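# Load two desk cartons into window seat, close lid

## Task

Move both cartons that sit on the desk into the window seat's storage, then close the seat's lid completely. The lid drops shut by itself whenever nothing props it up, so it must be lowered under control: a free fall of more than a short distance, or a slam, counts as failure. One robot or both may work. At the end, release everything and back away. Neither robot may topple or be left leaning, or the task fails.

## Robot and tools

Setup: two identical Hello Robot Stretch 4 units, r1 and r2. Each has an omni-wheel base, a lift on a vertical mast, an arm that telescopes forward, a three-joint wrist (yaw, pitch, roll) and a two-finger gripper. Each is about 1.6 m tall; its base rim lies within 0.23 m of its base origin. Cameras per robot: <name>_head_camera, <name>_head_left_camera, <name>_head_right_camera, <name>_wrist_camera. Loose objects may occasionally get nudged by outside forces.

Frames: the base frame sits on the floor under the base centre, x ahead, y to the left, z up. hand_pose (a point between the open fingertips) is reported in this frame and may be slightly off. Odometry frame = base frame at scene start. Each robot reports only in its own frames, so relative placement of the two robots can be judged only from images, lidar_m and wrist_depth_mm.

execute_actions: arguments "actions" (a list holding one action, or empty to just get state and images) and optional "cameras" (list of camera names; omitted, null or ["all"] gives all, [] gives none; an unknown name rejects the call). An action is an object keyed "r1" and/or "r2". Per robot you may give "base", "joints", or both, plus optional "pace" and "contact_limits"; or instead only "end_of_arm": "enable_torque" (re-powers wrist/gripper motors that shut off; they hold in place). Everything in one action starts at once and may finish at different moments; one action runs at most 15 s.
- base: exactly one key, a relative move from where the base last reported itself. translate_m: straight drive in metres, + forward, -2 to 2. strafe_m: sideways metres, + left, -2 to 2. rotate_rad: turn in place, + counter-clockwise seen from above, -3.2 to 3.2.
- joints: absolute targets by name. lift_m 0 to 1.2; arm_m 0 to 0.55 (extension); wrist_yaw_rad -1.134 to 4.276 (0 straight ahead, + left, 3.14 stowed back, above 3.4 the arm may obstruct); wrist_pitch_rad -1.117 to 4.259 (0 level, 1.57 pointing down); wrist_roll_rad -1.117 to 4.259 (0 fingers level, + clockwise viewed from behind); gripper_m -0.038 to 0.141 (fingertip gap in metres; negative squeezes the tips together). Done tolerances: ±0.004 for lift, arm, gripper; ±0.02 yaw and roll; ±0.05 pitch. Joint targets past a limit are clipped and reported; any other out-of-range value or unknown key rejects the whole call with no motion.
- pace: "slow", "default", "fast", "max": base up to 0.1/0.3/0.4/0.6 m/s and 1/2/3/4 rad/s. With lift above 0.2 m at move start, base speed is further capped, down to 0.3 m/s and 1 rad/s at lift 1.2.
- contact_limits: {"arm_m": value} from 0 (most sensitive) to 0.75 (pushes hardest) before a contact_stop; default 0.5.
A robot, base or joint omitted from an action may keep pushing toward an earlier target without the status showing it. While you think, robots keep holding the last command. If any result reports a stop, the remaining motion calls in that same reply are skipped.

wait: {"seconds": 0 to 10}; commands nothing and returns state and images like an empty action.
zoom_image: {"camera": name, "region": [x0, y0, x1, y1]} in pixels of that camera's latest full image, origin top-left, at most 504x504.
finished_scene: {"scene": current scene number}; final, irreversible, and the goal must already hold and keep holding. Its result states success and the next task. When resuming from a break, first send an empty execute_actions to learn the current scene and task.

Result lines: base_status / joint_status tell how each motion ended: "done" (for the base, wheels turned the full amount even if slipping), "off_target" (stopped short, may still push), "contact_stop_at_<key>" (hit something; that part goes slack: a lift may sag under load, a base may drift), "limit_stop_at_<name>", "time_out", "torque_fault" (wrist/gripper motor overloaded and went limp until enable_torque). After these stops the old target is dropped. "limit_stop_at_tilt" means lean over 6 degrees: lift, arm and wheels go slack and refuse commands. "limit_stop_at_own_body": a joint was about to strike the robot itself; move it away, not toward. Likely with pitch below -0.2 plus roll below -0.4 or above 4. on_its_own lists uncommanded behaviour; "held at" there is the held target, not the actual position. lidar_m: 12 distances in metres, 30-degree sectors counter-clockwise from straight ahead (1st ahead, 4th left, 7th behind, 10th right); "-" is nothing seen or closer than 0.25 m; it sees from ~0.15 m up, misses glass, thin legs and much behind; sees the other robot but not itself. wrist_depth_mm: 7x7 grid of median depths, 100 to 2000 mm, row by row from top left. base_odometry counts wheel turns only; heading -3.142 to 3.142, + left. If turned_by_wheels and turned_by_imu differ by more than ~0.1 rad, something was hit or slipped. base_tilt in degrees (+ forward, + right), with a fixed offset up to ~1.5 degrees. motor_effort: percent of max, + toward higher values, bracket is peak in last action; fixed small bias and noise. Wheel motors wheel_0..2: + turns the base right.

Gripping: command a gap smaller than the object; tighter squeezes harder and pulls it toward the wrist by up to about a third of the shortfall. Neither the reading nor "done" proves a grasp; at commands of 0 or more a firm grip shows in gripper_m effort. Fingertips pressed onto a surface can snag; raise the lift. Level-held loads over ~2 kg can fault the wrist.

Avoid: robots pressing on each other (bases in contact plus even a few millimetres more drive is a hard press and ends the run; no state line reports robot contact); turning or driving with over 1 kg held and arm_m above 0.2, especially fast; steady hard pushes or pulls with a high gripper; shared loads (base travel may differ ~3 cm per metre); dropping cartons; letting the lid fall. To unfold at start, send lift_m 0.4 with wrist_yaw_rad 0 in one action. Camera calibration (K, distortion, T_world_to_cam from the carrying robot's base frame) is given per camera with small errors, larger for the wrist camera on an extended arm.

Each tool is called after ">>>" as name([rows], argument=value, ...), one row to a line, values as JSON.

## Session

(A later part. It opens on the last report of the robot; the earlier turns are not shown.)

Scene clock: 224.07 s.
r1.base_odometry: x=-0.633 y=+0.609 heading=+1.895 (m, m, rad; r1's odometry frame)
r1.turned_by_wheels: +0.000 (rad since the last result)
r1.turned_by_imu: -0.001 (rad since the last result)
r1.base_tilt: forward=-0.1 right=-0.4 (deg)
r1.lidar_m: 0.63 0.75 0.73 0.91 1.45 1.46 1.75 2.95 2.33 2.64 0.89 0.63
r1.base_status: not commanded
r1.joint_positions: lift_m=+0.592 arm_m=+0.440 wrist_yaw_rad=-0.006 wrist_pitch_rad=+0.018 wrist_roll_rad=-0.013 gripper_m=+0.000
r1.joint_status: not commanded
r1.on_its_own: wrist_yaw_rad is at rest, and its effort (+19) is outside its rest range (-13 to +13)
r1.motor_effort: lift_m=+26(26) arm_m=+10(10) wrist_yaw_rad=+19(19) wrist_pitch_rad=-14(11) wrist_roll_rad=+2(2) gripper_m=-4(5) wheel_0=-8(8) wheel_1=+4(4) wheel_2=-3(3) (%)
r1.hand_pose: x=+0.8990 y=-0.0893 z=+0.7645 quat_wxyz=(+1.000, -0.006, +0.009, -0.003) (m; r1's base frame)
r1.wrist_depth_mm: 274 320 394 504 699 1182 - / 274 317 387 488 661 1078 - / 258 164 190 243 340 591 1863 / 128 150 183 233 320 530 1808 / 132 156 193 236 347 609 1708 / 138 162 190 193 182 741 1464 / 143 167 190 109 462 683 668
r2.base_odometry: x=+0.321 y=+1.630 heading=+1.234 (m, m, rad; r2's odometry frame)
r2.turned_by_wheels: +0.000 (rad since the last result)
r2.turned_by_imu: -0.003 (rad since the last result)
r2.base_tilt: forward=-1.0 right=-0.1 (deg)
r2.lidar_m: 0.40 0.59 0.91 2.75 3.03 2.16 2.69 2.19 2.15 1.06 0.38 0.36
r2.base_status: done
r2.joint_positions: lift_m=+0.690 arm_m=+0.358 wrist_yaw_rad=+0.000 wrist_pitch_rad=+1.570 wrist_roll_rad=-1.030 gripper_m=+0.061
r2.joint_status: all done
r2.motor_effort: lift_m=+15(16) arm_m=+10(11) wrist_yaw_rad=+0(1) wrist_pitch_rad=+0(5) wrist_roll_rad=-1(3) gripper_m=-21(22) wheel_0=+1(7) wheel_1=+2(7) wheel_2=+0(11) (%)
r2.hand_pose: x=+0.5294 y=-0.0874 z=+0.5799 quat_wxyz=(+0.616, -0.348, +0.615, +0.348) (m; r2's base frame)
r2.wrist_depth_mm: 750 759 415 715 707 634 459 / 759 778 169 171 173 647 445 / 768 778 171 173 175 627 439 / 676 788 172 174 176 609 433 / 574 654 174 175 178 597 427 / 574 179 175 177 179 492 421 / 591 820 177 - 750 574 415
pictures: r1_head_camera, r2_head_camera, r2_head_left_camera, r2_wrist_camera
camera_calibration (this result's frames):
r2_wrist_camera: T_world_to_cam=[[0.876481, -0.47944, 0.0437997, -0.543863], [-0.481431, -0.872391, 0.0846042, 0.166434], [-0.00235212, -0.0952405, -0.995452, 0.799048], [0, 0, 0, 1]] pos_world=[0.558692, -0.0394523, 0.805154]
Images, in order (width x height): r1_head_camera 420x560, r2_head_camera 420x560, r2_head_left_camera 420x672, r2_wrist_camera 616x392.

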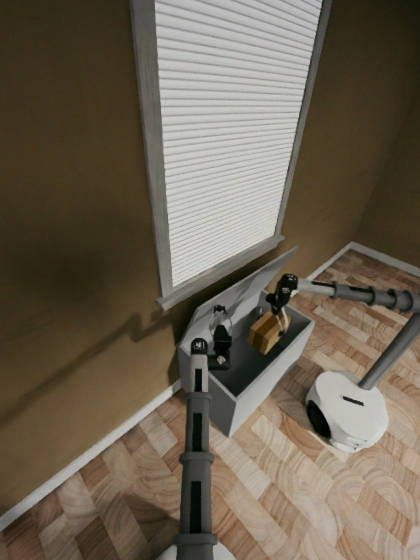

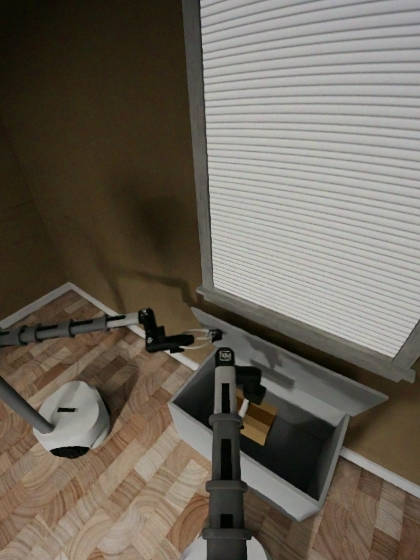

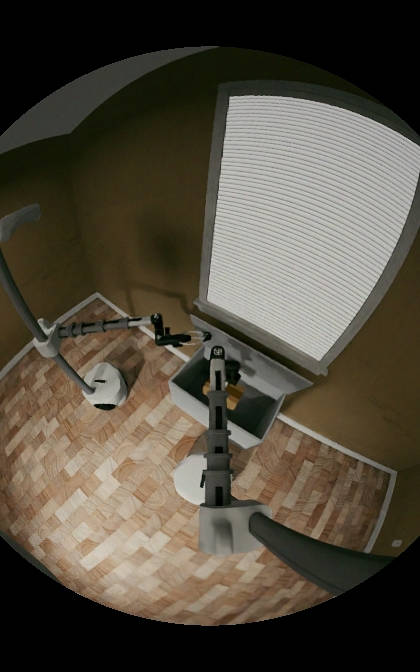

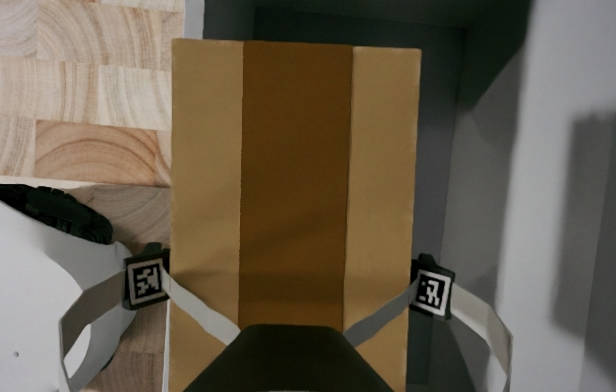

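>>> execute_actions([
  {"r2":{"joints":{"arm_m":0.42}}},
], cameras=[])

>>> execute_actions([
  {"r2":{"joints":{"lift_m":0.36}}},
], cameras=["r1_head_camera","r2_head_camera","r2_wrist_camera","r1_head_right_camera"])

Scene clock: 233.37 s.
r1.base_odometry: x=-0.633 y=+0.609 heading=+1.895 (m, m, rad; r1's odometry frame)
r1.turned_by_wheels: +0.000 (rad since the last result)
r1.turned_by_imu: -0.001 (rad since the last result)
r1.base_tilt: forward=-0.2 right=-0.4 (deg)
r1.lidar_m: 0.61 0.74 0.73 0.90 1.45 1.46 1.77 2.96 2.33 2.67 0.90 0.63
r1.base_status: not commanded
r1.joint_positions: lift_m=+0.592 arm_m=+0.440 wrist_yaw_rad=-0.006 wrist_pitch_rad=+0.018 wrist_roll_rad=-0.013 gripper_m=+0.000
r1.joint_status: not commanded
r1.on_its_own: wrist_yaw_rad is at rest, and its effort (+19) is outside its rest range (-13 to +13)
r1.motor_effort: lift_m=+26(26) arm_m=+10(10) wrist_yaw_rad=+19(19) wrist_pitch_rad=-11(12) wrist_roll_rad=+2(2) gripper_m=-5(5) wheel_0=-8(8) wheel_1=+4(4) wheel_2=-3(3) (%)
r1.hand_pose: x=+0.8990 y=-0.0893 z=+0.7645 quat_wxyz=(+1.000, -0.006, +0.009, -0.003) (m; r1's base frame)
r1.wrist_depth_mm: 274 324 394 508 691 1182 - / 273 319 389 488 668 991 229 / 257 164 191 243 342 413 230 / 128 150 183 235 322 455 270 / 132 155 192 236 349 585 283 / 138 162 190 192 182 707 387 / 143 167 189 108 462 334 320
r2.base_odometry: x=+0.321 y=+1.630 heading=+1.234 (m, m, rad; r2's odometry frame)
r2.turned_by_wheels: +0.000 (rad since the last result)
r2.turned_by_imu: -0.001 (rad since the last result)
r2.base_tilt: forward=-1.1 right=-0.1 (deg)
r2.lidar_m: 0.40 0.57 0.90 2.77 3.02 2.17 2.68 2.18 2.13 1.08 0.36 0.36
r2.base_status: not commanded
r2.joint_positions: lift_m=+0.690 arm_m=+0.418 wrist_yaw_rad=+0.000 wrist_pitch_rad=+1.570 wrist_roll_rad=-1.030 gripper_m=+0.061
r2.joint_status: all done
r2.motor_effort: lift_m=+15(15) arm_m=+10(11) wrist_yaw_rad=+0(0) wrist_pitch_rad=+0(1) wrist_roll_rad=-2(1) gripper_m=-22(26) wheel_0=+1(1) wheel_1=+1(2) wheel_2=+0(0) (%)
r2.hand_pose: x=+0.5894 y=-0.0874 z=+0.5799 quat_wxyz=(+0.616, -0.348, +0.615, +0.348) (m; r2's base frame)
r2.wrist_depth_mm: 750 407 569 647 627 554 394 / 759 421 169 171 173 535 389 / 768 433 172 172 175 525 377 / 778 404 172 174 177 517 345 / 634 359 174 176 178 500 332 / 585 179 175 177 180 421 319 / 591 410 177 - 634 488 306
pictures: none
No camera images: the call's "cameras" was empty. Leave "cameras" out to get every camera's image.

Scene clock: 235.73 s.
r1.base_odometry: x=-0.633 y=+0.609 heading=+1.895 (m, m, rad; r1's odometry frame)
r1.turned_by_wheels: +0.000 (rad since the last result)
r1.turned_by_imu: +0.000 (rad since the last result)
r1.base_tilt: forward=-0.1 right=-0.5 (deg)
r1.lidar_m: 0.65 0.74 0.76 0.91 1.45 1.46 1.74 2.94 2.33 2.64 0.91 0.63
r1.base_status: not commanded
r1.joint_positions: lift_m=+0.592 arm_m=+0.440 wrist_yaw_rad=-0.006 wrist_pitch_rad=+0.018 wrist_roll_rad=-0.013 gripper_m=+0.000
r1.joint_status: not commanded
r1.on_its_own: wrist_yaw_rad is at rest, and its effort (+19) is outside its rest range (-13 to +13)
r1.motor_effort: lift_m=+25(26) arm_m=+10(10) wrist_yaw_rad=+19(19) wrist_pitch_rad=-13(9) wrist_roll_rad=+2(2) gripper_m=-2(3) wheel_0=-8(8) wheel_1=+4(4) wheel_2=-3(3) (%)
r1.hand_pose: x=+0.8990 y=-0.0893 z=+0.7645 quat_wxyz=(+1.000, -0.006, +0.009, -0.003) (m; r1's base frame)
r1.wrist_depth_mm: 274 324 392 504 691 1160 - / 272 319 389 492 668 1078 - / 259 163 190 244 340 597 - / 128 150 183 233 320 525 1983 / 132 156 193 235 347 615 1756 / 138 162 190 192 181 741 1499 / 143 168 189 109 459 707 654
r2.base_odometry: x=+0.321 y=+1.630 heading=+1.234 (m, m, rad; r2's odometry frame)
r2.turned_by_wheels: +0.000 (rad since the last result)
r2.turned_by_imu: -0.001 (rad since the last result)
r2.base_tilt: forward=-1.1 right=-0.2 (deg)
r2.lidar_m: 0.39 0.57 0.90 2.76 3.02 2.17 2.69 2.21 2.13 1.07 0.37 0.34
r2.base_status: not commanded
r2.joint_positions: lift_m=+0.360 arm_m=+0.418 wrist_yaw_rad=+0.000 wrist_pitch_rad=+1.570 wrist_roll_rad=-1.030 gripper_m=+0.061
r2.joint_status: all done
r2.motor_effort: lift_m=+15(14) arm_m=+10(10) wrist_yaw_rad=-1(1) wrist_pitch_rad=-1(0) wrist_roll_rad=-2(2) gripper_m=-24(24) wheel_0=+2(1) wheel_1=+1(2) wheel_2=+0(0) (%)
r2.hand_pose: x=+0.5894 y=-0.0874 z=+0.2499 quat_wxyz=(+0.616, -0.348, +0.615, +0.348) (m; r2's base frame)
r2.wrist_depth_mm: 208 315 389 392 399 402 384 / 211 324 170 170 173 407 377 / 214 332 171 172 175 413 377 / 218 342 172 174 176 415 370 / 222 297 174 176 177 421 368 / 213 179 175 177 179 418 362 / 229 343 177 - 430 427 357
pictures: r1_head_camera, r1_head_right_camera, r2_head_camera, r2_wrist_camera
camera_calibration (this result's frames):
r2_wrist_camera: T_world_to_cam=[[0.876434, -0.479521, 0.0438565, -0.581973], [-0.481517, -0.872347, 0.084573, 0.22329], [-0.00229648, -0.0952403, -0.995452, 0.47067], [0, 0, 0, 1]] pos_world=[0.61866, -0.039455, 0.475168]
Images, in order (width x height): r1_head_camera 420x560, r1_head_right_camera 420x672, r2_head_camera 420x560, r2_wrist_camera 616x392.

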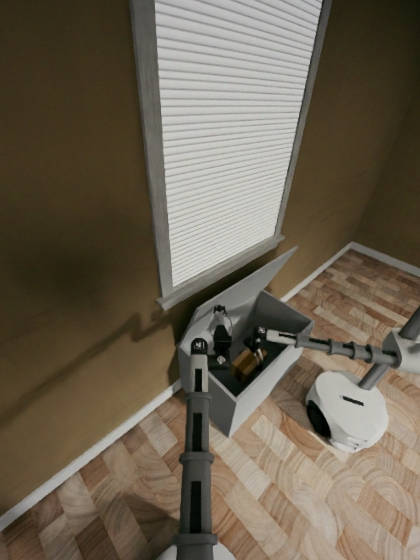

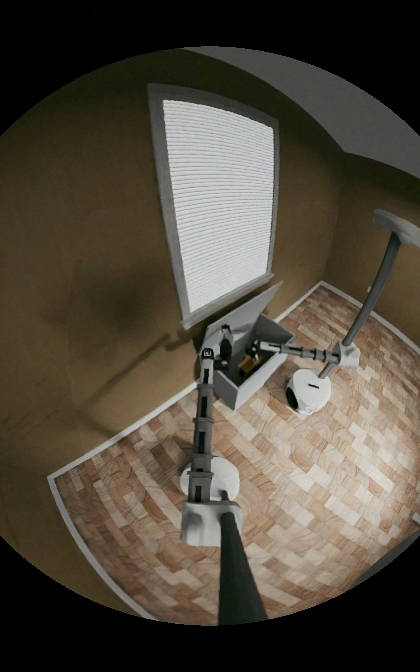

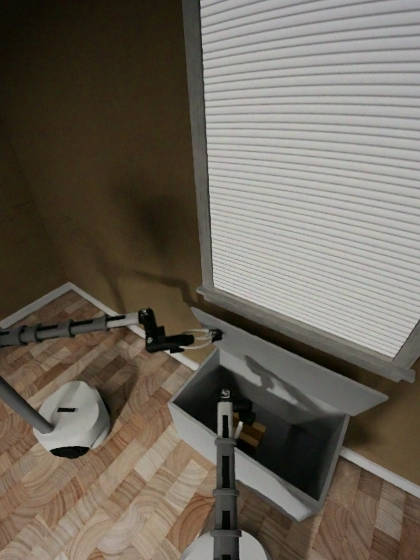

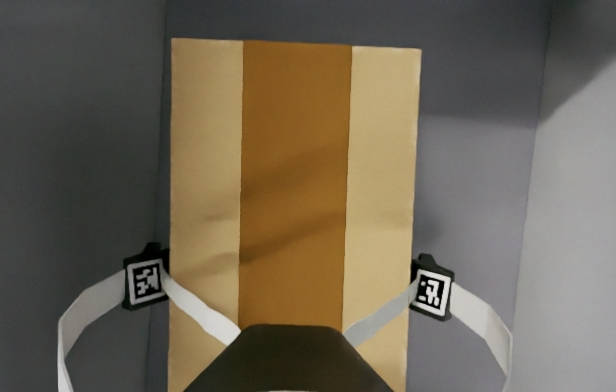

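>>> execute_actions([
  {"r2":{"joints":{"lift_m":0.257},"pace":"slow"}},
], cameras=["r1_head_camera","r2_wrist_camera"])

Scene clock: 240.73 s.
r1.base_odometry: x=-0.633 y=+0.609 heading=+1.895 (m, m, rad; r1's odometry frame)
r1.turned_by_wheels: +0.000 (rad since the last result)
r1.turned_by_imu: -0.001 (rad since the last result)
r1.base_tilt: forward=-0.2 right=-0.3 (deg)
r1.lidar_m: 0.64 0.74 0.75 0.89 1.47 1.47 1.76 2.97 2.33 2.65 0.90 0.63
r1.base_status: not commanded
r1.joint_positions: lift_m=+0.592 arm_m=+0.440 wrist_yaw_rad=-0.006 wrist_pitch_rad=+0.018 wrist_roll_rad=-0.013 gripper_m=+0.000
r1.joint_status: not commanded
r1.on_its_own: wrist_yaw_rad is at rest, and its effort (+19) is outside its rest range (-13 to +13)
r1.motor_effort: lift_m=+26(26) arm_m=+10(10) wrist_yaw_rad=+19(19) wrist_pitch_rad=-12(13) wrist_roll_rad=+1(2) gripper_m=-5(7) wheel_0=-8(8) wheel_1=+4(4) wheel_2=-3(3) (%)
r1.hand_pose: x=+0.8990 y=-0.0893 z=+0.7645 quat_wxyz=(+1.000, -0.006, +0.009, -0.003) (m; r1's base frame)
r1.wrist_depth_mm: 276 324 397 504 683 1160 - / 273 319 387 488 676 1098 - / 258 164 190 243 340 597 - / 128 150 183 234 320 525 1921 / 132 156 191 236 347 615 1708 / 138 162 191 193 182 741 1464 / 143 168 189 108 459 691 661
r2.base_odometry: x=+0.321 y=+1.630 heading=+1.234 (m, m, rad; r2's odometry frame)
r2.turned_by_wheels: +0.000 (rad since the last result)
r2.turned_by_imu: -0.001 (rad since the last result)
r2.base_tilt: forward=-0.9 right=-0.1 (deg)
r2.lidar_m: 0.38 0.57 0.89 2.75 3.02 2.18 2.69 2.20 2.15 1.09 0.37 0.36
r2.base_status: not commanded
r2.joint_positions: lift_m=+0.257 arm_m=+0.418 wrist_yaw_rad=+0.000 wrist_pitch_rad=+1.570 wrist_roll_rad=-1.030 gripper_m=+0.061
r2.joint_status: all done
r2.motor_effort: lift_m=+15(14) arm_m=+10(10) wrist_yaw_rad=+0(0) wrist_pitch_rad=+0(2) wrist_roll_rad=-1(2) gripper_m=-23(19) wheel_0=+1(1) wheel_1=+2(2) wheel_2=+0(0) (%)
r2.hand_pose: x=+0.5894 y=-0.0874 z=+0.1470 quat_wxyz=(+0.616, -0.348, +0.615, +0.348) (m; r2's base frame)
r2.wrist_depth_mm: 208 290 291 296 298 303 304 / 211 291 169 171 173 306 307 / 215 296 171 172 175 309 314 / 218 300 173 174 176 312 317 / 222 297 174 176 178 314 317 / 214 179 175 177 179 320 322 / 229 309 177 - 320 324 327
pictures: r1_head_camera, r2_wrist_camera
camera_calibration (this result's frames):
r2_wrist_camera: T_world_to_cam=[[0.876434, -0.479521, 0.0438565, -0.57746], [-0.481517, -0.872347, 0.084573, 0.232], [-0.00229646, -0.0952403, -0.995452, 0.368169], [0, 0, 0, 1]] pos_world=[0.618662, -0.039455, 0.372198]
Images, in order (width x height): r1_head_camera 420x560, r2_wrist_camera 616x392.

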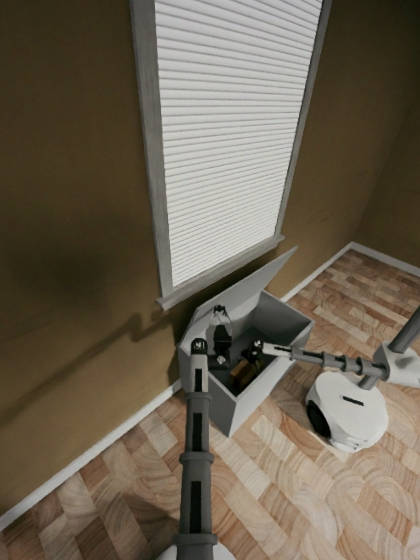

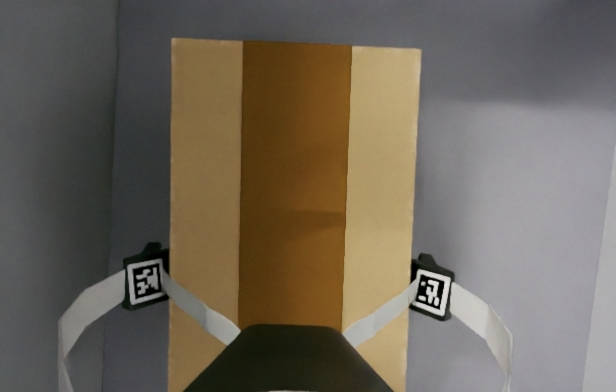

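>>> execute_actions([
  {"r2":{"joints":{"gripper_m":0.141},"pace":"slow"}},
], cameras=["r2_wrist_camera"])

>>> execute_actions([
  {"r2":{"joints":{"lift_m":0.62}}},
], cameras=["r2_wrist_camera"])

Scene clock: 247.97 s.
r1.base_odometry: x=-0.633 y=+0.609 heading=+1.895 (m, m, rad; r1's odometry frame)
r1.turned_by_wheels: +0.000 (rad since the last result)
r1.turned_by_imu: -0.001 (rad since the last result)
r1.base_tilt: forward=-0.1 right=-0.4 (deg)
r1.lidar_m: 0.64 0.74 0.75 0.92 1.46 1.46 1.76 2.94 2.36 2.68 0.92 0.63
r1.base_status: not commanded
r1.joint_positions: lift_m=+0.592 arm_m=+0.440 wrist_yaw_rad=-0.006 wrist_pitch_rad=+0.018 wrist_roll_rad=-0.013 gripper_m=+0.000
r1.joint_status: not commanded
r1.on_its_own: wrist_yaw_rad is at rest, and its effort (+19) is outside its rest range (-13 to +13)
r1.motor_effort: lift_m=+26(25) arm_m=+10(10) wrist_yaw_rad=+19(18) wrist_pitch_rad=-11(10) wrist_roll_rad=+2(2) gripper_m=-5(5) wheel_0=-8(8) wheel_1=+4(4) wheel_2=-3(3) (%)
r1.hand_pose: x=+0.8990 y=-0.0893 z=+0.7645 quat_wxyz=(+1.000, -0.006, +0.009, -0.003) (m; r1's base frame)
r1.wrist_depth_mm: 276 324 394 500 691 1205 - / 273 320 389 492 661 1098 - / 258 164 190 243 340 591 - / 128 150 183 233 317 521 1921 / 132 156 193 235 349 615 1756 / 138 161 190 193 182 741 1499 / 143 167 190 108 462 691 661
r2.base_odometry: x=+0.321 y=+1.630 heading=+1.234 (m, m, rad; r2's odometry frame)
r2.turned_by_wheels: +0.000 (rad since the last result)
r2.turned_by_imu: -0.002 (rad since the last result)
r2.base_tilt: forward=-1.1 right=-0.2 (deg)
r2.lidar_m: 0.39 0.57 0.90 2.73 3.03 2.16 2.69 2.20 2.14 1.06 0.37 0.36
r2.base_status: not commanded
r2.joint_positions: lift_m=+0.257 arm_m=+0.418 wrist_yaw_rad=+0.000 wrist_pitch_rad=+1.570 wrist_roll_rad=-1.030 gripper_m=+0.141
r2.joint_status: all done
r2.motor_effort: lift_m=+15(15) arm_m=+10(10) wrist_yaw_rad=+1(0) wrist_pitch_rad=-2(4) wrist_roll_rad=-2(2) gripper_m=-1(28) wheel_0=+1(1) wheel_1=+2(2) wheel_2=+0(0) (%)
r2.hand_pose: x=+0.5893 y=-0.0874 z=+0.1470 quat_wxyz=(+0.616, -0.348, +0.615, +0.348) (m; r2's base frame)
r2.wrist_depth_mm: 208 291 293 297 301 303 307 / 211 293 182 185 187 306 309 / 215 297 184 186 190 310 314 / 219 298 186 189 191 312 317 / 223 213 189 190 193 317 320 / 227 304 190 171 195 322 324 / 232 309 192 - 322 325 329
pictures: r2_wrist_camera
camera_calibration (this result's frames):
r2_wrist_camera: T_world_to_cam=[[0.876336, -0.47973, 0.0435332, -0.577264], [-0.481693, -0.872232, 0.0847506, 0.232028], [-0.00268633, -0.0952397, -0.995451, 0.368398], [0, 0, 0, 1]] pos_world=[0.618633, -0.039462, 0.372188]
Images, in order (width x height): r2_wrist_camera 616x392.

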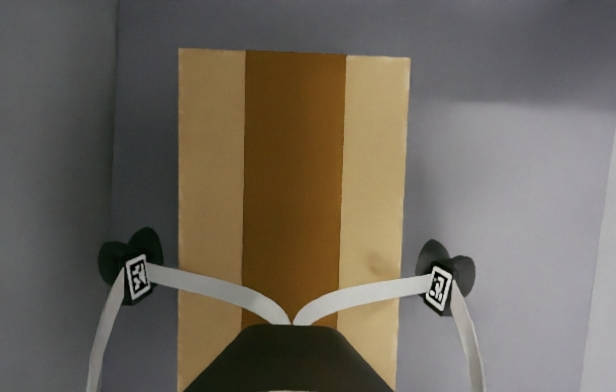

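Scene clock: 250.47 s.
r1.base_odometry: x=-0.633 y=+0.609 heading=+1.895 (m, m, rad; r1's odometry frame)
r1.turned_by_wheels: +0.000 (rad since the last result)
r1.turned_by_imu: +0.000 (rad since the last result)
r1.base_tilt: forward=-0.1 right=-0.4 (deg)
r1.lidar_m: 0.65 0.73 0.74 0.93 1.47 1.45 1.75 2.97 2.33 2.65 0.90 0.65
r1.base_status: not commanded
r1.joint_positions: lift_m=+0.592 arm_m=+0.440 wrist_yaw_rad=-0.006 wrist_pitch_rad=+0.018 wrist_roll_rad=-0.013 gripper_m=+0.000
r1.joint_status: not commanded
r1.on_its_own: wrist_yaw_rad is at rest, and its effort (+18) is outside its rest range (-13 to +13)
r1.motor_effort: lift_m=+25(26) arm_m=+10(10) wrist_yaw_rad=+18(19) wrist_pitch_rad=-15(13) wrist_roll_rad=+1(2) gripper_m=-4(7) wheel_0=-8(8) wheel_1=+4(4) wheel_2=-3(3) (%)
r1.hand_pose: x=+0.8990 y=-0.0893 z=+0.7645 quat_wxyz=(+1.000, -0.006, +0.009, -0.003) (m; r1's base frame)
r1.wrist_depth_mm: 274 324 397 500 683 1160 - / 273 320 387 488 668 1098 1756 / 258 164 189 244 342 591 273 / 128 150 183 234 320 480 258 / 132 156 192 235 347 525 235 / 138 162 191 193 182 732 282 / 143 168 190 108 459 691 296
r2.base_odometry: x=+0.321 y=+1.630 heading=+1.234 (m, m, rad; r2's odometry frame)
r2.turned_by_wheels: +0.000 (rad since the last result)
r2.turned_by_imu: -0.001 (rad since the last result)
r2.base_tilt: forward=-1.1 right=+0.0 (deg)
r2.lidar_m: 0.39 0.60 0.90 2.75 3.03 2.17 2.69 2.19 2.14 1.08 0.38 0.35
r2.base_status: not commanded
r2.joint_positions: lift_m=+0.620 arm_m=+0.418 wrist_yaw_rad=+0.000 wrist_pitch_rad=+1.570 wrist_roll_rad=-1.030 gripper_m=+0.141
r2.joint_status: all done
r2.motor_effort: lift_m=+22(23) arm_m=+10(10) wrist_yaw_rad=+1(1) wrist_pitch_rad=-3(2) wrist_roll_rad=-1(1) gripper_m=-3(0) wheel_0=+1(1) wheel_1=+2(2) wheel_2=+0(0) (%)
r2.hand_pose: x=+0.5893 y=-0.0874 z=+0.5093 quat_wxyz=(+0.616, -0.348, +0.615, +0.348) (m; r2's base frame)
r2.wrist_depth_mm: 676 317 627 647 661 554 387 / 683 324 647 647 654 535 377 / 699 334 640 554 668 521 382 / 707 343 654 554 676 512 373 / 621 213 661 559 676 469 368 / 549 307 627 171 683 433 362 / 517 377 654 - 699 459 355
pictures: r2_wrist_camera
camera_calibration (this result's frames):
r2_wrist_camera: T_world_to_cam=[[0.876331, -0.47973, 0.0436241, -0.593113], [-0.481702, -0.872232, 0.0847007, 0.201364], [-0.00258311, -0.0952397, -0.995451, 0.729064], [0, 0, 0, 1]] pos_world=[0.618644, -0.039462, 0.734565]
Images, in order (width x height): r2_wrist_camera 616x392.

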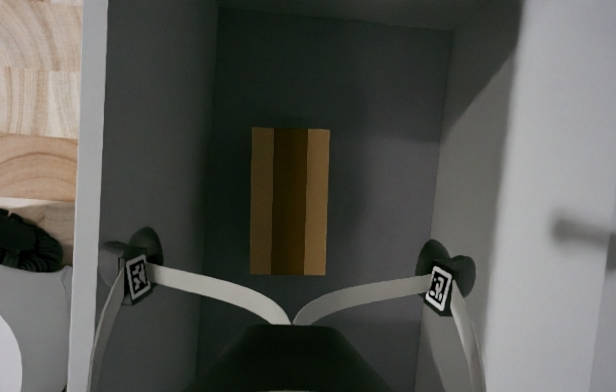

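>>> execute_actions([
  {"r2":{"base":{"translate_m":-0.4},"joints":{"arm_m":0.0},"pace":"fast"}},
], cameras=[])

>>> execute_actions([
  {"r2":{"base":{"rotate_rad":2.41},"joints":{"wrist_roll_rad":-0.4},"pace":"fast"}},
], cameras=["r2_head_camera"])

Scene clock: 275.17 s.
r1.base_odometry: x=-0.633 y=+0.609 heading=+1.895 (m, m, rad; r1's odometry frame)
r1.turned_by_wheels: +0.000 (rad since the last result)
r1.turned_by_imu: -0.001 (rad since the last result)
r1.base_tilt: forward=-0.1 right=-0.4 (deg)
r1.lidar_m: 0.63 0.74 0.74 0.89 1.46 1.45 1.76 2.97 2.35 2.64 1.18 0.62
r1.base_status: not commanded
r1.joint_positions: lift_m=+0.592 arm_m=+0.440 wrist_yaw_rad=-0.006 wrist_pitch_rad=+0.018 wrist_roll_rad=-0.013 gripper_m=+0.000
r1.joint_status: not commanded
r1.on_its_own: wrist_yaw_rad is at rest, and its effort (+18) is outside its rest range (-13 to +13)
r1.motor_effort: lift_m=+26(26) arm_m=+10(10) wrist_yaw_rad=+18(19) wrist_pitch_rad=-12(9) wrist_roll_rad=+2(2) gripper_m=-6(2) wheel_0=-8(8) wheel_1=+4(4) wheel_2=-3(3) (%)
r1.hand_pose: x=+0.8990 y=-0.0893 z=+0.7645 quat_wxyz=(+1.000, -0.006, +0.009, -0.003) (m; r1's base frame)
r1.wrist_depth_mm: 274 324 394 508 699 1182 - / 273 317 389 488 668 1098 - / 257 164 190 244 342 585 - / 128 150 184 233 320 525 1921 / 132 156 192 236 347 609 1756 / 138 162 190 193 182 750 1464 / 143 167 190 108 459 683 654
r2.base_odometry: x=+0.188 y=+1.252 heading=+1.234 (m, m, rad; r2's odometry frame)
r2.turned_by_wheels: +0.000 (rad since the last result)
r2.turned_by_imu: -0.001 (rad since the last result)
r2.base_tilt: forward=-0.9 right=-0.1 (deg)
r2.lidar_m: 0.75 1.18 1.22 3.01 1.90 1.83 1.96 1.95 1.93 1.50 1.17 0.69
r2.base_status: done
r2.joint_positions: lift_m=+0.620 arm_m=+0.002 wrist_yaw_rad=+0.000 wrist_pitch_rad=+1.570 wrist_roll_rad=-1.030 gripper_m=+0.141
r2.joint_status: all done
r2.motor_effort: lift_m=+22(22) arm_m=-10(11) wrist_yaw_rad=+1(1) wrist_pitch_rad=-2(1) wrist_roll_rad=-1(1) gripper_m=+0(1) wheel_0=-1(8) wheel_1=-2(9) wheel_2=-2(13) (%)
r2.hand_pose: x=+0.1727 y=-0.0874 z=+0.5094 quat_wxyz=(+0.616, -0.348, +0.615, +0.348) (m; r2's base frame)
r2.wrist_depth_mm: 699 699 699 715 723 723 732 / 683 496 707 723 723 741 741 / 496 500 508 723 741 741 750 / 504 504 508 750 750 741 759 / 504 213 517 750 750 759 768 / 512 484 525 171 750 768 788 / 362 741 750 - 759 788 788
pictures: none
No camera images: the call's "cameras" was empty. Leave "cameras" out to get every camera's image.

Scene clock: 277.33 s.
r1.base_odometry: x=-0.633 y=+0.609 heading=+1.895 (m, m, rad; r1's odometry frame)
r1.turned_by_wheels: +0.000 (rad since the last result)
r1.turned_by_imu: +0.000 (rad since the last result)
r1.base_tilt: forward=-0.1 right=-0.3 (deg)
r1.lidar_m: 0.64 0.74 0.74 0.90 1.47 1.45 1.74 2.96 2.36 2.66 1.16 0.63
r1.base_status: not commanded
r1.joint_positions: lift_m=+0.592 arm_m=+0.440 wrist_yaw_rad=-0.006 wrist_pitch_rad=+0.018 wrist_roll_rad=-0.013 gripper_m=+0.000
r1.joint_status: not commanded
r1.on_its_own: wrist_yaw_rad is at rest, and its effort (+19) is outside its rest range (-13 to +13)
r1.motor_effort: lift_m=+26(26) arm_m=+10(10) wrist_yaw_rad=+19(19) wrist_pitch_rad=-12(12) wrist_roll_rad=+2(2) gripper_m=-6(5) wheel_0=-8(8) wheel_1=+4(4) wheel_2=-3(3) (%)
r1.hand_pose: x=+0.8990 y=-0.0893 z=+0.7645 quat_wxyz=(+1.000, -0.006, +0.009, -0.003) (m; r1's base frame)
r1.wrist_depth_mm: 276 324 394 500 691 1182 - / 273 319 392 492 668 1098 - / 259 164 190 245 340 591 - / 128 150 183 234 320 525 1983 / 132 156 192 235 349 603 1708 / 138 161 190 193 182 741 1537 / 143 167 190 108 462 691 668
r2.base_odometry: x=+0.188 y=+1.252 heading=-2.639 (m, m, rad; r2's odometry frame)
r2.turned_by_wheels: +2.410 (rad since the last result)
r2.turned_by_imu: +2.438 (rad since the last result)
r2.base_tilt: forward=-1.2 right=-0.1 (deg)
r2.lidar_m: 1.78 1.83 2.08 1.93 1.88 1.22 0.70 0.71 0.90 1.19 2.83 2.83
r2.base_status: done
r2.joint_positions: lift_m=+0.620 arm_m=+0.002 wrist_yaw_rad=+0.000 wrist_pitch_rad=+1.570 wrist_roll_rad=-0.400 gripper_m=+0.141
r2.joint_status: all done
r2.motor_effort: lift_m=+19(22) arm_m=-10(10) wrist_yaw_rad=-1(2) wrist_pitch_rad=+0(1) wrist_roll_rad=+0(5) gripper_m=+3(2) wheel_0=-1(10) wheel_1=-1(10) wheel_2=+1(10) (%)
r2.hand_pose: x=+0.1729 y=-0.0874 z=+0.5096 quat_wxyz=(+0.693, -0.141, +0.693, +0.141) (m; r2's base frame)
r2.wrist_depth_mm: 699 691 699 707 723 732 732 / 699 707 707 723 732 723 741 / 707 707 707 732 732 750 741 / 715 508 512 723 741 741 750 / 512 213 521 530 741 750 759 / 521 521 521 171 750 759 768 / 732 521 525 - 768 768 778
pictures: r2_head_camera
Images, in order (width x height): r2_head_camera 420x560.

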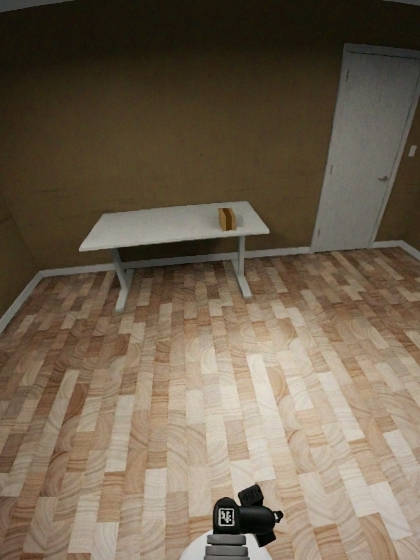

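>>> execute_actions([
  {"r2":{"base":{"translate_m":1.38},"joints":{"lift_m":1.1,"arm_m":0.42,"wrist_roll_rad":-0.2},"pace":"fast"}},
], cameras=["r2_head_camera","r2_wrist_camera"])

Scene clock: 290.70 s.
r1.base_odometry: x=-0.633 y=+0.609 heading=+1.895 (m, m, rad; r1's odometry frame)
r1.turned_by_wheels: +0.000 (rad since the last result)
r1.turned_by_imu: -0.002 (rad since the last result)
r1.base_tilt: forward=-0.2 right=-0.4 (deg)
r1.lidar_m: 0.63 0.74 0.73 0.94 1.43 1.47 1.74 2.98 1.91 1.87 3.29 0.61
r1.base_status: not commanded
r1.joint_positions: lift_m=+0.592 arm_m=+0.440 wrist_yaw_rad=-0.006 wrist_pitch_rad=+0.018 wrist_roll_rad=-0.013 gripper_m=+0.000
r1.joint_status: not commanded
r1.on_its_own: wrist_yaw_rad is at rest, and its effort (+19) is outside its rest range (-13 to +13)
r1.motor_effort: lift_m=+26(26) arm_m=+10(10) wrist_yaw_rad=+19(19) wrist_pitch_rad=-15(12) wrist_roll_rad=+2(2) gripper_m=-5(3) wheel_0=-8(8) wheel_1=+4(4) wheel_2=-3(3) (%)
r1.hand_pose: x=+0.8990 y=-0.0893 z=+0.7645 quat_wxyz=(+1.000, -0.006, +0.009, -0.003) (m; r1's base frame)
r1.wrist_depth_mm: 277 322 394 508 699 1160 - / 273 320 384 492 668 1078 - / 257 164 190 244 338 597 - / 128 150 184 233 320 530 1863 / 133 156 192 235 347 609 1708 / 138 162 190 192 182 732 1499 / 143 167 190 108 462 691 654
r2.base_odometry: x=-1.021 y=+0.588 heading=-2.639 (m, m, rad; r2's odometry frame)
r2.turned_by_wheels: +0.000 (rad since the last result)
r2.turned_by_imu: -0.005 (rad since the last result)
r2.base_tilt: forward=-1.0 right=-0.1 (deg)
r2.lidar_m: 0.46 0.43 0.60 2.12 2.14 2.68 2.05 1.89 1.95 2.62 2.04 0.48
r2.base_status: done
r2.joint_positions: lift_m=+1.100 arm_m=+0.418 wrist_yaw_rad=+0.000 wrist_pitch_rad=+1.570 wrist_roll_rad=-0.200 gripper_m=+0.141
r2.joint_status: all done
r2.motor_effort: lift_m=+22(24) arm_m=+10(10) wrist_yaw_rad=-1(1) wrist_pitch_rad=-1(1) wrist_roll_rad=+0(4) gripper_m=-1(2) wheel_0=+1(8) wheel_1=+3(10) wheel_2=+1(9) (%)
r2.hand_pose: x=+0.5895 y=-0.0874 z=+0.9894 quat_wxyz=(+0.704, -0.071, +0.703, +0.071) (m; r2's base frame)
r2.wrist_depth_mm: 466 466 473 477 484 492 1182 / 469 469 364 477 484 492 1205 / 473 480 368 488 488 496 1255 / 477 480 370 496 496 504 1281 / 484 213 375 496 500 504 1229 / 1182 1205 1008 172 1205 1255 1255 / 1205 1025 1025 - 1281 1229 1281
pictures: r2_head_camera, r2_wrist_camera
camera_calibration (this result's frames):
r2_wrist_camera: T_world_to_cam=[[0.238355, -0.97021, 0.0433616, -0.280738], [-0.96854, -0.234182, 0.0841985, 0.504016], [-0.0715357, -0.0620666, -0.995505, 1.25054], [0, 0, 0, 1]] pos_world=[0.644533, -0.076726, 1.21466]
Images, in order (width x height): r2_head_camera 420x560, r2_wrist_camera 616x392.

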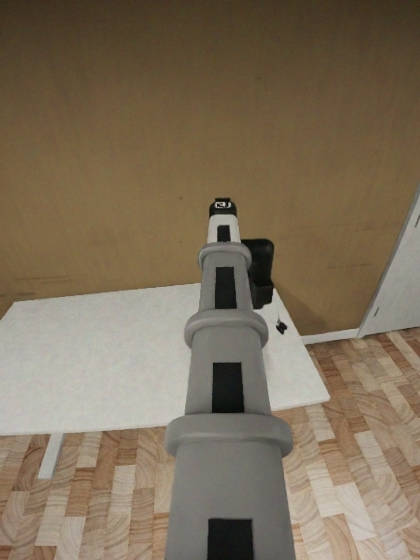

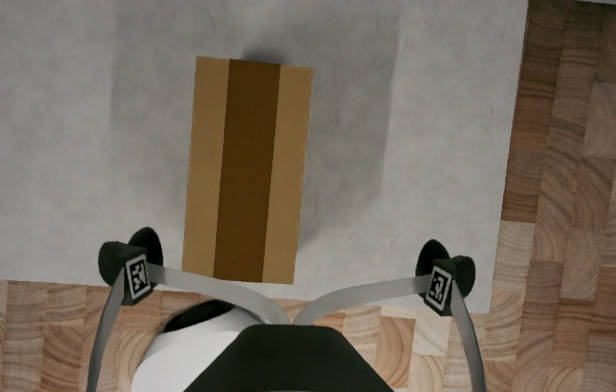

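>>> execute_actions([
  {"r2":{"base":{"strafe_m":0.052},"joints":{"lift_m":0.985,"arm_m":0.458,"wrist_roll_rad":-0.14}}},
], cameras=["r2_wrist_camera"])

Scene clock: 297.43 s.
r1.base_odometry: x=-0.633 y=+0.609 heading=+1.895 (m, m, rad; r1's odometry frame)
r1.turned_by_wheels: +0.000 (rad since the last result)
r1.turned_by_imu: -0.001 (rad since the last result)
r1.base_tilt: forward=-0.2 right=-0.5 (deg)
r1.lidar_m: 0.63 0.74 0.74 0.90 1.45 1.45 1.76 2.96 1.94 1.90 3.28 0.62
r1.base_status: not commanded
r1.joint_positions: lift_m=+0.592 arm_m=+0.440 wrist_yaw_rad=-0.006 wrist_pitch_rad=+0.018 wrist_roll_rad=-0.013 gripper_m=+0.000
r1.joint_status: not commanded
r1.on_its_own: wrist_yaw_rad is at rest, and its effort (+19) is outside its rest range (-13 to +13)
r1.motor_effort: lift_m=+26(25) arm_m=+10(11) wrist_yaw_rad=+19(19) wrist_pitch_rad=-13(13) wrist_roll_rad=+2(2) gripper_m=-6(4) wheel_0=-8(8) wheel_1=+4(4) wheel_2=-3(3) (%)
r1.hand_pose: x=+0.8990 y=-0.0893 z=+0.7645 quat_wxyz=(+1.000, -0.006, +0.009, -0.003) (m; r1's base frame)
r1.wrist_depth_mm: 274 322 397 496 691 1182 - / 273 319 392 492 661 1098 - / 257 163 190 244 340 597 - / 128 150 184 234 320 525 1808 / 132 156 192 236 349 609 1756 / 138 162 190 193 182 732 1499 / 143 167 190 108 459 699 661
r2.base_odometry: x=-0.996 y=+0.542 heading=-2.639 (m, m, rad; r2's odometry frame)
r2.turned_by_wheels: +0.000 (rad since the last result)
r2.turned_by_imu: -0.001 (rad since the last result)
r2.base_tilt: forward=-0.9 right=+0.0 (deg)
r2.lidar_m: 0.42 0.47 0.56 2.06 2.11 2.62 2.07 1.92 1.96 2.68 2.02 0.49
r2.base_status: done
r2.joint_positions: lift_m=+0.985 arm_m=+0.456 wrist_yaw_rad=+0.000 wrist_pitch_rad=+1.570 wrist_roll_rad=-0.140 gripper_m=+0.141
r2.joint_status: all done
r2.motor_effort: lift_m=+13(19) arm_m=+10(11) wrist_yaw_rad=+0(0) wrist_pitch_rad=+0(1) wrist_roll_rad=+1(2) gripper_m=+0(3) wheel_0=-1(10) wheel_1=+1(12) wheel_2=+0(1) (%)
r2.hand_pose: x=+0.6273 y=-0.0874 z=+0.8751 quat_wxyz=(+0.706, -0.050, +0.705, +0.050) (m; r2's base frame)
r2.wrist_depth_mm: 355 362 364 366 368 375 377 / 357 364 366 370 373 379 379 / 364 366 257 257 379 382 382 / 366 370 259 259 379 384 392 / 368 213 260 263 387 389 392 / 373 377 264 171 389 397 394 / 382 382 384 - 392 397 402
pictures: r2_wrist_camera
camera_calibration (this result's frames):
r2_wrist_camera: T_world_to_cam=[[0.179701, -0.982768, 0.0432936, -0.249054], [-0.980838, -0.175634, 0.0843136, 0.563066], [-0.0752569, -0.0576153, -0.995498, 1.14219], [0, 0, 0, 1]] pos_world=[0.68299, -0.0800612, 1.10036]
Images, in order (width x height): r2_wrist_camera 616x392.

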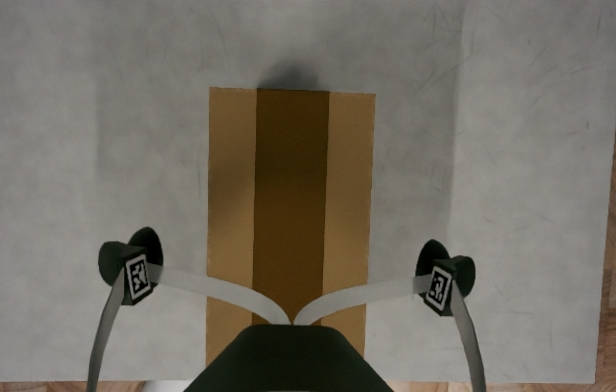

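>>> execute_actions([
  {"r2":{"joints":{"lift_m":0.912}}},
], cameras=[])

>>> execute_actions([
  {"r2":{"joints":{"gripper_m":0.06}}},
], cameras=["r2_wrist_camera"])

Scene clock: 301.30 s.
r1.base_odometry: x=-0.633 y=+0.609 heading=+1.895 (m, m, rad; r1's odometry frame)
r1.turned_by_wheels: +0.000 (rad since the last result)
r1.turned_by_imu: -0.001 (rad since the last result)
r1.base_tilt: forward=-0.2 right=-0.4 (deg)
r1.lidar_m: 0.62 0.75 0.75 0.91 1.46 1.45 1.73 2.94 1.93 1.91 3.28 0.63
r1.base_status: not commanded
r1.joint_positions: lift_m=+0.592 arm_m=+0.440 wrist_yaw_rad=-0.006 wrist_pitch_rad=+0.018 wrist_roll_rad=-0.013 gripper_m=+0.000
r1.joint_status: not commanded
r1.on_its_own: wrist_yaw_rad is at rest, and its effort (+19) is outside its rest range (-13 to +13)
r1.motor_effort: lift_m=+25(26) arm_m=+10(10) wrist_yaw_rad=+19(19) wrist_pitch_rad=-10(12) wrist_roll_rad=+1(2) gripper_m=-3(7) wheel_0=-8(8) wheel_1=+4(4) wheel_2=-3(3) (%)
r1.hand_pose: x=+0.8990 y=-0.0893 z=+0.7645 quat_wxyz=(+1.000, -0.006, +0.009, -0.003) (m; r1's base frame)
r1.wrist_depth_mm: 274 322 394 504 699 1182 - / 273 319 389 488 661 1098 - / 256 164 190 243 342 597 - / 128 150 183 234 322 517 1863 / 132 156 192 235 347 603 1708 / 138 162 190 193 182 741 1499 / 143 167 189 108 459 699 661
r2.base_odometry: x=-0.996 y=+0.542 heading=-2.639 (m, m, rad; r2's odometry frame)
r2.turned_by_wheels: +0.000 (rad since the last result)
r2.turned_by_imu: -0.001 (rad since the last result)
r2.base_tilt: forward=-1.0 right=-0.1 (deg)
r2.lidar_m: 0.44 0.44 0.55 2.05 2.08 2.65 2.06 1.92 1.97 2.69 2.02 0.48
r2.base_status: not commanded
r2.joint_positions: lift_m=+0.912 arm_m=+0.456 wrist_yaw_rad=+0.000 wrist_pitch_rad=+1.570 wrist_roll_rad=-0.140 gripper_m=+0.141
r2.joint_status: all done
r2.motor_effort: lift_m=+13(13) arm_m=+10(10) wrist_yaw_rad=+1(0) wrist_pitch_rad=-2(1) wrist_roll_rad=+1(2) gripper_m=+5(1) wheel_0=-1(2) wheel_1=+1(1) wheel_2=+0(0) (%)
r2.hand_pose: x=+0.6273 y=-0.0874 z=+0.8021 quat_wxyz=(+0.706, -0.050, +0.705, +0.050) (m; r2's base frame)
r2.wrist_depth_mm: 289 290 293 296 300 301 303 / 290 293 181 182 298 303 307 / 294 296 183 185 187 307 310 / 296 301 185 186 188 312 312 / 300 214 186 189 191 314 315 / 303 304 188 171 192 315 322 / 304 309 190 - 317 320 325
pictures: none
No camera images: the call's "cameras" was empty. Leave "cameras" out to get every camera's image.

Scene clock: 303.13 s.
r1.base_odometry: x=-0.633 y=+0.609 heading=+1.895 (m, m, rad; r1's odometry frame)
r1.turned_by_wheels: +0.000 (rad since the last result)
r1.turned_by_imu: +0.000 (rad since the last result)
r1.base_tilt: forward=+0.0 right=-0.4 (deg)
r1.lidar_m: 0.63 0.74 0.75 0.90 1.46 1.46 1.75 2.97 1.93 1.90 3.26 0.63
r1.base_status: not commanded
r1.joint_positions: lift_m=+0.592 arm_m=+0.440 wrist_yaw_rad=-0.006 wrist_pitch_rad=+0.018 wrist_roll_rad=-0.013 gripper_m=+0.000
r1.joint_status: not commanded
r1.on_its_own: wrist_yaw_rad is at rest, and its effort (+19) is outside its rest range (-13 to +13)
r1.motor_effort: lift_m=+26(25) arm_m=+10(10) wrist_yaw_rad=+19(19) wrist_pitch_rad=-11(12) wrist_roll_rad=+2(2) gripper_m=-2(4) wheel_0=-8(8) wheel_1=+4(4) wheel_2=-3(3) (%)
r1.hand_pose: x=+0.8990 y=-0.0893 z=+0.7645 quat_wxyz=(+1.000, -0.006, +0.009, -0.003) (m; r1's base frame)
r1.wrist_depth_mm: 274 324 394 504 683 1160 - / 273 317 389 492 661 1078 - / 259 164 191 243 342 585 - / 128 150 184 234 319 525 1863 / 132 156 193 236 349 615 1708 / 138 161 191 193 182 741 1499 / 143 167 190 108 462 699 661
r2.base_odometry: x=-0.996 y=+0.542 heading=-2.639 (m, m, rad; r2's odometry frame)
r2.turned_by_wheels: +0.000 (rad since the last result)
r2.turned_by_imu: +0.000 (rad since the last result)
r2.base_tilt: forward=-1.0 right=+0.0 (deg)
r2.lidar_m: 0.41 0.46 0.57 2.06 2.10 2.65 2.05 1.92 1.96 2.68 2.00 0.49
r2.base_status: not commanded
r2.joint_positions: lift_m=+0.912 arm_m=+0.456 wrist_yaw_rad=+0.000 wrist_pitch_rad=+1.570 wrist_roll_rad=-0.140 gripper_m=+0.061
r2.joint_status: all done
r2.motor_effort: lift_m=+18(18) arm_m=+9(10) wrist_yaw_rad=+0(0) wrist_pitch_rad=-1(3) wrist_roll_rad=+2(1) gripper_m=-27(27) wheel_0=-1(1) wheel_1=+1(2) wheel_2=+0(0) (%)
r2.hand_pose: x=+0.6273 y=-0.0874 z=+0.8017 quat_wxyz=(+0.706, -0.050, +0.705, +0.050) (m; r2's base frame)
r2.wrist_depth_mm: 285 287 289 293 293 297 300 / 287 289 171 171 174 300 303 / 290 293 173 173 176 304 307 / 293 294 174 175 178 307 309 / 297 297 176 176 178 309 312 / 298 190 177 178 180 312 317 / 303 306 178 - 314 317 320
pictures: r2_wrist_camera
camera_calibration (this result's frames):
r2_wrist_camera: T_world_to_cam=[[0.179832, -0.982746, 0.0432527, -0.245925], [-0.980797, -0.175755, 0.0845372, 0.569045], [-0.0754767, -0.0576246, -0.995481, 1.06924], [0, 0, 0, 1]] pos_world=[0.683045, -0.0800543, 1.02694]
Images, in order (width x height): r2_wrist_camera 616x392.

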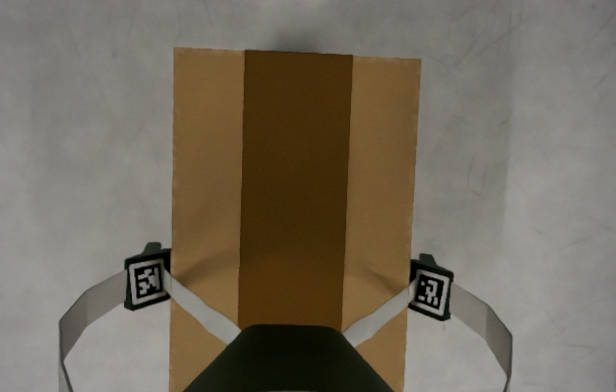

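>>> execute_actions([
  {"r2":{"base":{"translate_m":-0.6},"joints":{"lift_m":0.97,"arm_m":0.05}}},
], cameras=[])

>>> execute_actions([
  {"r2":{"base":{"rotate_rad":-2.83},"joints":{"lift_m":0.69,"wrist_roll_rad":1.5}}},
], cameras=["r2_head_camera","r2_wrist_camera"])

Scene clock: 321.07 s.
r1.base_odometry: x=-0.633 y=+0.609 heading=+1.895 (m, m, rad; r1's odometry frame)
r1.turned_by_wheels: +0.000 (rad since the last result)
r1.turned_by_imu: -0.001 (rad since the last result)
r1.base_tilt: forward=-0.3 right=-0.3 (deg)
r1.lidar_m: 0.65 0.75 0.74 0.91 1.45 1.46 1.75 2.94 2.33 1.53 3.29 0.61
r1.base_status: not commanded
r1.joint_positions: lift_m=+0.592 arm_m=+0.440 wrist_yaw_rad=-0.006 wrist_pitch_rad=+0.018 wrist_roll_rad=-0.013 gripper_m=+0.000
r1.joint_status: not commanded
r1.on_its_own: wrist_yaw_rad is at rest, and its effort (+19) is outside its rest range (-13 to +13)
r1.motor_effort: lift_m=+26(26) arm_m=+10(10) wrist_yaw_rad=+19(19) wrist_pitch_rad=-11(12) wrist_roll_rad=+2(2) gripper_m=-4(7) wheel_0=-8(8) wheel_1=+4(4) wheel_2=-3(3) (%)
r1.hand_pose: x=+0.8990 y=-0.0893 z=+0.7645 quat_wxyz=(+1.000, -0.006, +0.009, -0.003) (m; r1's base frame)
r1.wrist_depth_mm: 276 322 394 500 691 1182 - / 274 319 387 492 676 1078 - / 257 164 190 243 342 591 - / 128 150 183 233 320 521 1921 / 132 155 192 235 347 609 1708 / 138 162 190 193 182 741 1499 / 143 168 189 108 462 691 661
r2.base_odometry: x=-0.470 y=+0.831 heading=-2.640 (m, m, rad; r2's odometry frame)
r2.turned_by_wheels: -0.001 (rad since the last result)
r2.turned_by_imu: +0.000 (rad since the last result)
r2.base_tilt: forward=-1.1 right=-0.1 (deg)
r2.lidar_m: 0.31 1.05 1.31 1.99 2.01 2.09 1.46 1.47 1.52 2.76 2.80 0.33
r2.base_status: done
r2.joint_positions: lift_m=+0.969 arm_m=+0.052 wrist_yaw_rad=+0.000 wrist_pitch_rad=+1.570 wrist_roll_rad=-0.140 gripper_m=+0.061
r2.joint_status: all done
r2.motor_effort: lift_m=+27(29) arm_m=-9(11) wrist_yaw_rad=+0(1) wrist_pitch_rad=-2(5) wrist_roll_rad=+0(1) gripper_m=-29(29) wheel_0=-2(6) wheel_1=-3(7) wheel_2=-2(11) (%)
r2.hand_pose: x=+0.2227 y=-0.0874 z=+0.8590 quat_wxyz=(+0.706, -0.049, +0.705, +0.049) (m; r2's base frame)
r2.wrist_depth_mm: 1008 1008 1025 1042 1060 1060 1078 / 1025 1025 170 171 174 1060 1078 / 1060 1060 172 173 175 1098 1098 / 1042 1042 173 175 176 1078 1118 / 1078 1042 176 176 178 1118 1138 / 1060 190 177 178 180 1160 1118 / 1098 1098 178 - 1138 1138 1160
pictures: none
No camera images: the call's "cameras" was empty. Leave "cameras" out to get every camera's image.

Scene clock: 324.03 s.
r1.base_odometry: x=-0.633 y=+0.609 heading=+1.895 (m, m, rad; r1's odometry frame)
r1.turned_by_wheels: +0.000 (rad since the last result)
r1.turned_by_imu: -0.001 (rad since the last result)
r1.base_tilt: forward=-0.2 right=-0.5 (deg)
r1.lidar_m: 0.64 0.73 0.75 0.89 1.45 1.46 1.76 2.97 2.36 1.51 3.27 0.63
r1.base_status: not commanded
r1.joint_positions: lift_m=+0.592 arm_m=+0.440 wrist_yaw_rad=-0.006 wrist_pitch_rad=+0.018 wrist_roll_rad=-0.013 gripper_m=+0.000
r1.joint_status: not commanded
r1.on_its_own: wrist_yaw_rad is at rest, and its effort (+18) is outside its rest range (-13 to +13)
r1.motor_effort: lift_m=+26(25) arm_m=+10(10) wrist_yaw_rad=+18(19) wrist_pitch_rad=-16(10) wrist_roll_rad=+2(1) gripper_m=-2(3) wheel_0=-8(8) wheel_1=+4(4) wheel_2=-3(3) (%)
r1.hand_pose: x=+0.8990 y=-0.0893 z=+0.7645 quat_wxyz=(+1.000, -0.006, +0.009, -0.003) (m; r1's base frame)
r1.wrist_depth_mm: 277 324 392 500 691 1182 - / 274 317 392 488 668 1098 - / 258 163 190 243 342 591 - / 128 150 185 233 320 525 1863 / 132 156 193 235 349 615 1756 / 137 162 190 193 182 741 1537 / 143 167 190 108 459 699 661
r2.base_odometry: x=-0.470 y=+0.831 heading=+0.814 (m, m, rad; r2's odometry frame)
r2.turned_by_wheels: -2.829 (rad since the last result)
r2.turned_by_imu: -2.863 (rad since the last result)
r2.base_tilt: forward=-1.1 right=-0.2 (deg)
r2.lidar_m: 0.25 1.54 1.66 2.74 2.27 1.07 1.03 1.17 1.98 1.97 0.25 0.25
r2.base_status: done
r2.joint_positions: lift_m=+0.690 arm_m=+0.052 wrist_yaw_rad=+0.000 wrist_pitch_rad=+1.570 wrist_roll_rad=+1.500 gripper_m=+0.061
r2.joint_status: all done
r2.motor_effort: lift_m=+19(25) arm_m=-10(10) wrist_yaw_rad=-1(2) wrist_pitch_rad=+0(2) wrist_roll_rad=+1(5) gripper_m=-24(29) wheel_0=+3(7) wheel_1=+4(11) wheel_2=+1(6) (%)
r2.hand_pose: x=+0.2228 y=-0.0874 z=+0.5797 quat_wxyz=(+0.518, +0.482, +0.517, -0.482) (m; r2's base frame)
r2.wrist_depth_mm: 750 759 778 768 778 778 798 / 759 778 170 172 174 788 820 / 768 778 172 173 175 798 798 / 778 788 173 175 177 597 820 / 788 788 176 176 179 609 455 / 798 185 177 178 180 603 831 / 809 820 178 - 609 615 842
pictures: r2_head_camera, r2_wrist_camera
camera_calibration (this result's frames):
r2_wrist_camera: T_world_to_cam=[[-0.992858, -0.111466, 0.0425334, 0.174317], [-0.107573, 0.990568, 0.0848763, 0.0982479], [-0.0515931, 0.0796947, -0.995483, 0.824341], [0, 0, 0, 1]] pos_world=[0.226171, -0.143586, 0.804864]
Images, in order (width x height): r2_head_camera 420x560, r2_wrist_camera 616x392.

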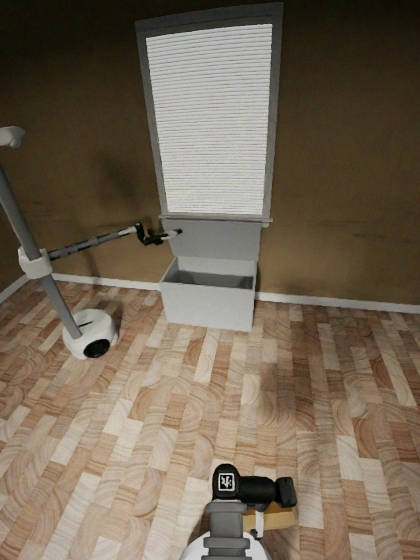

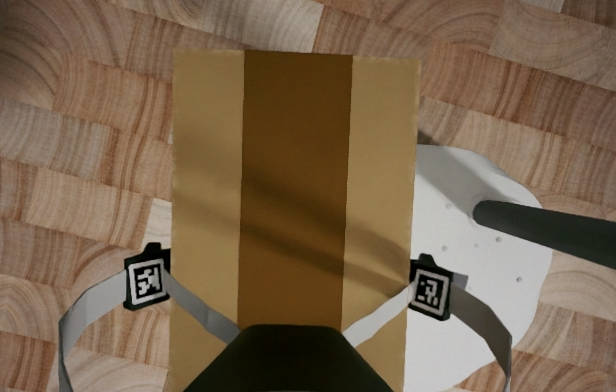

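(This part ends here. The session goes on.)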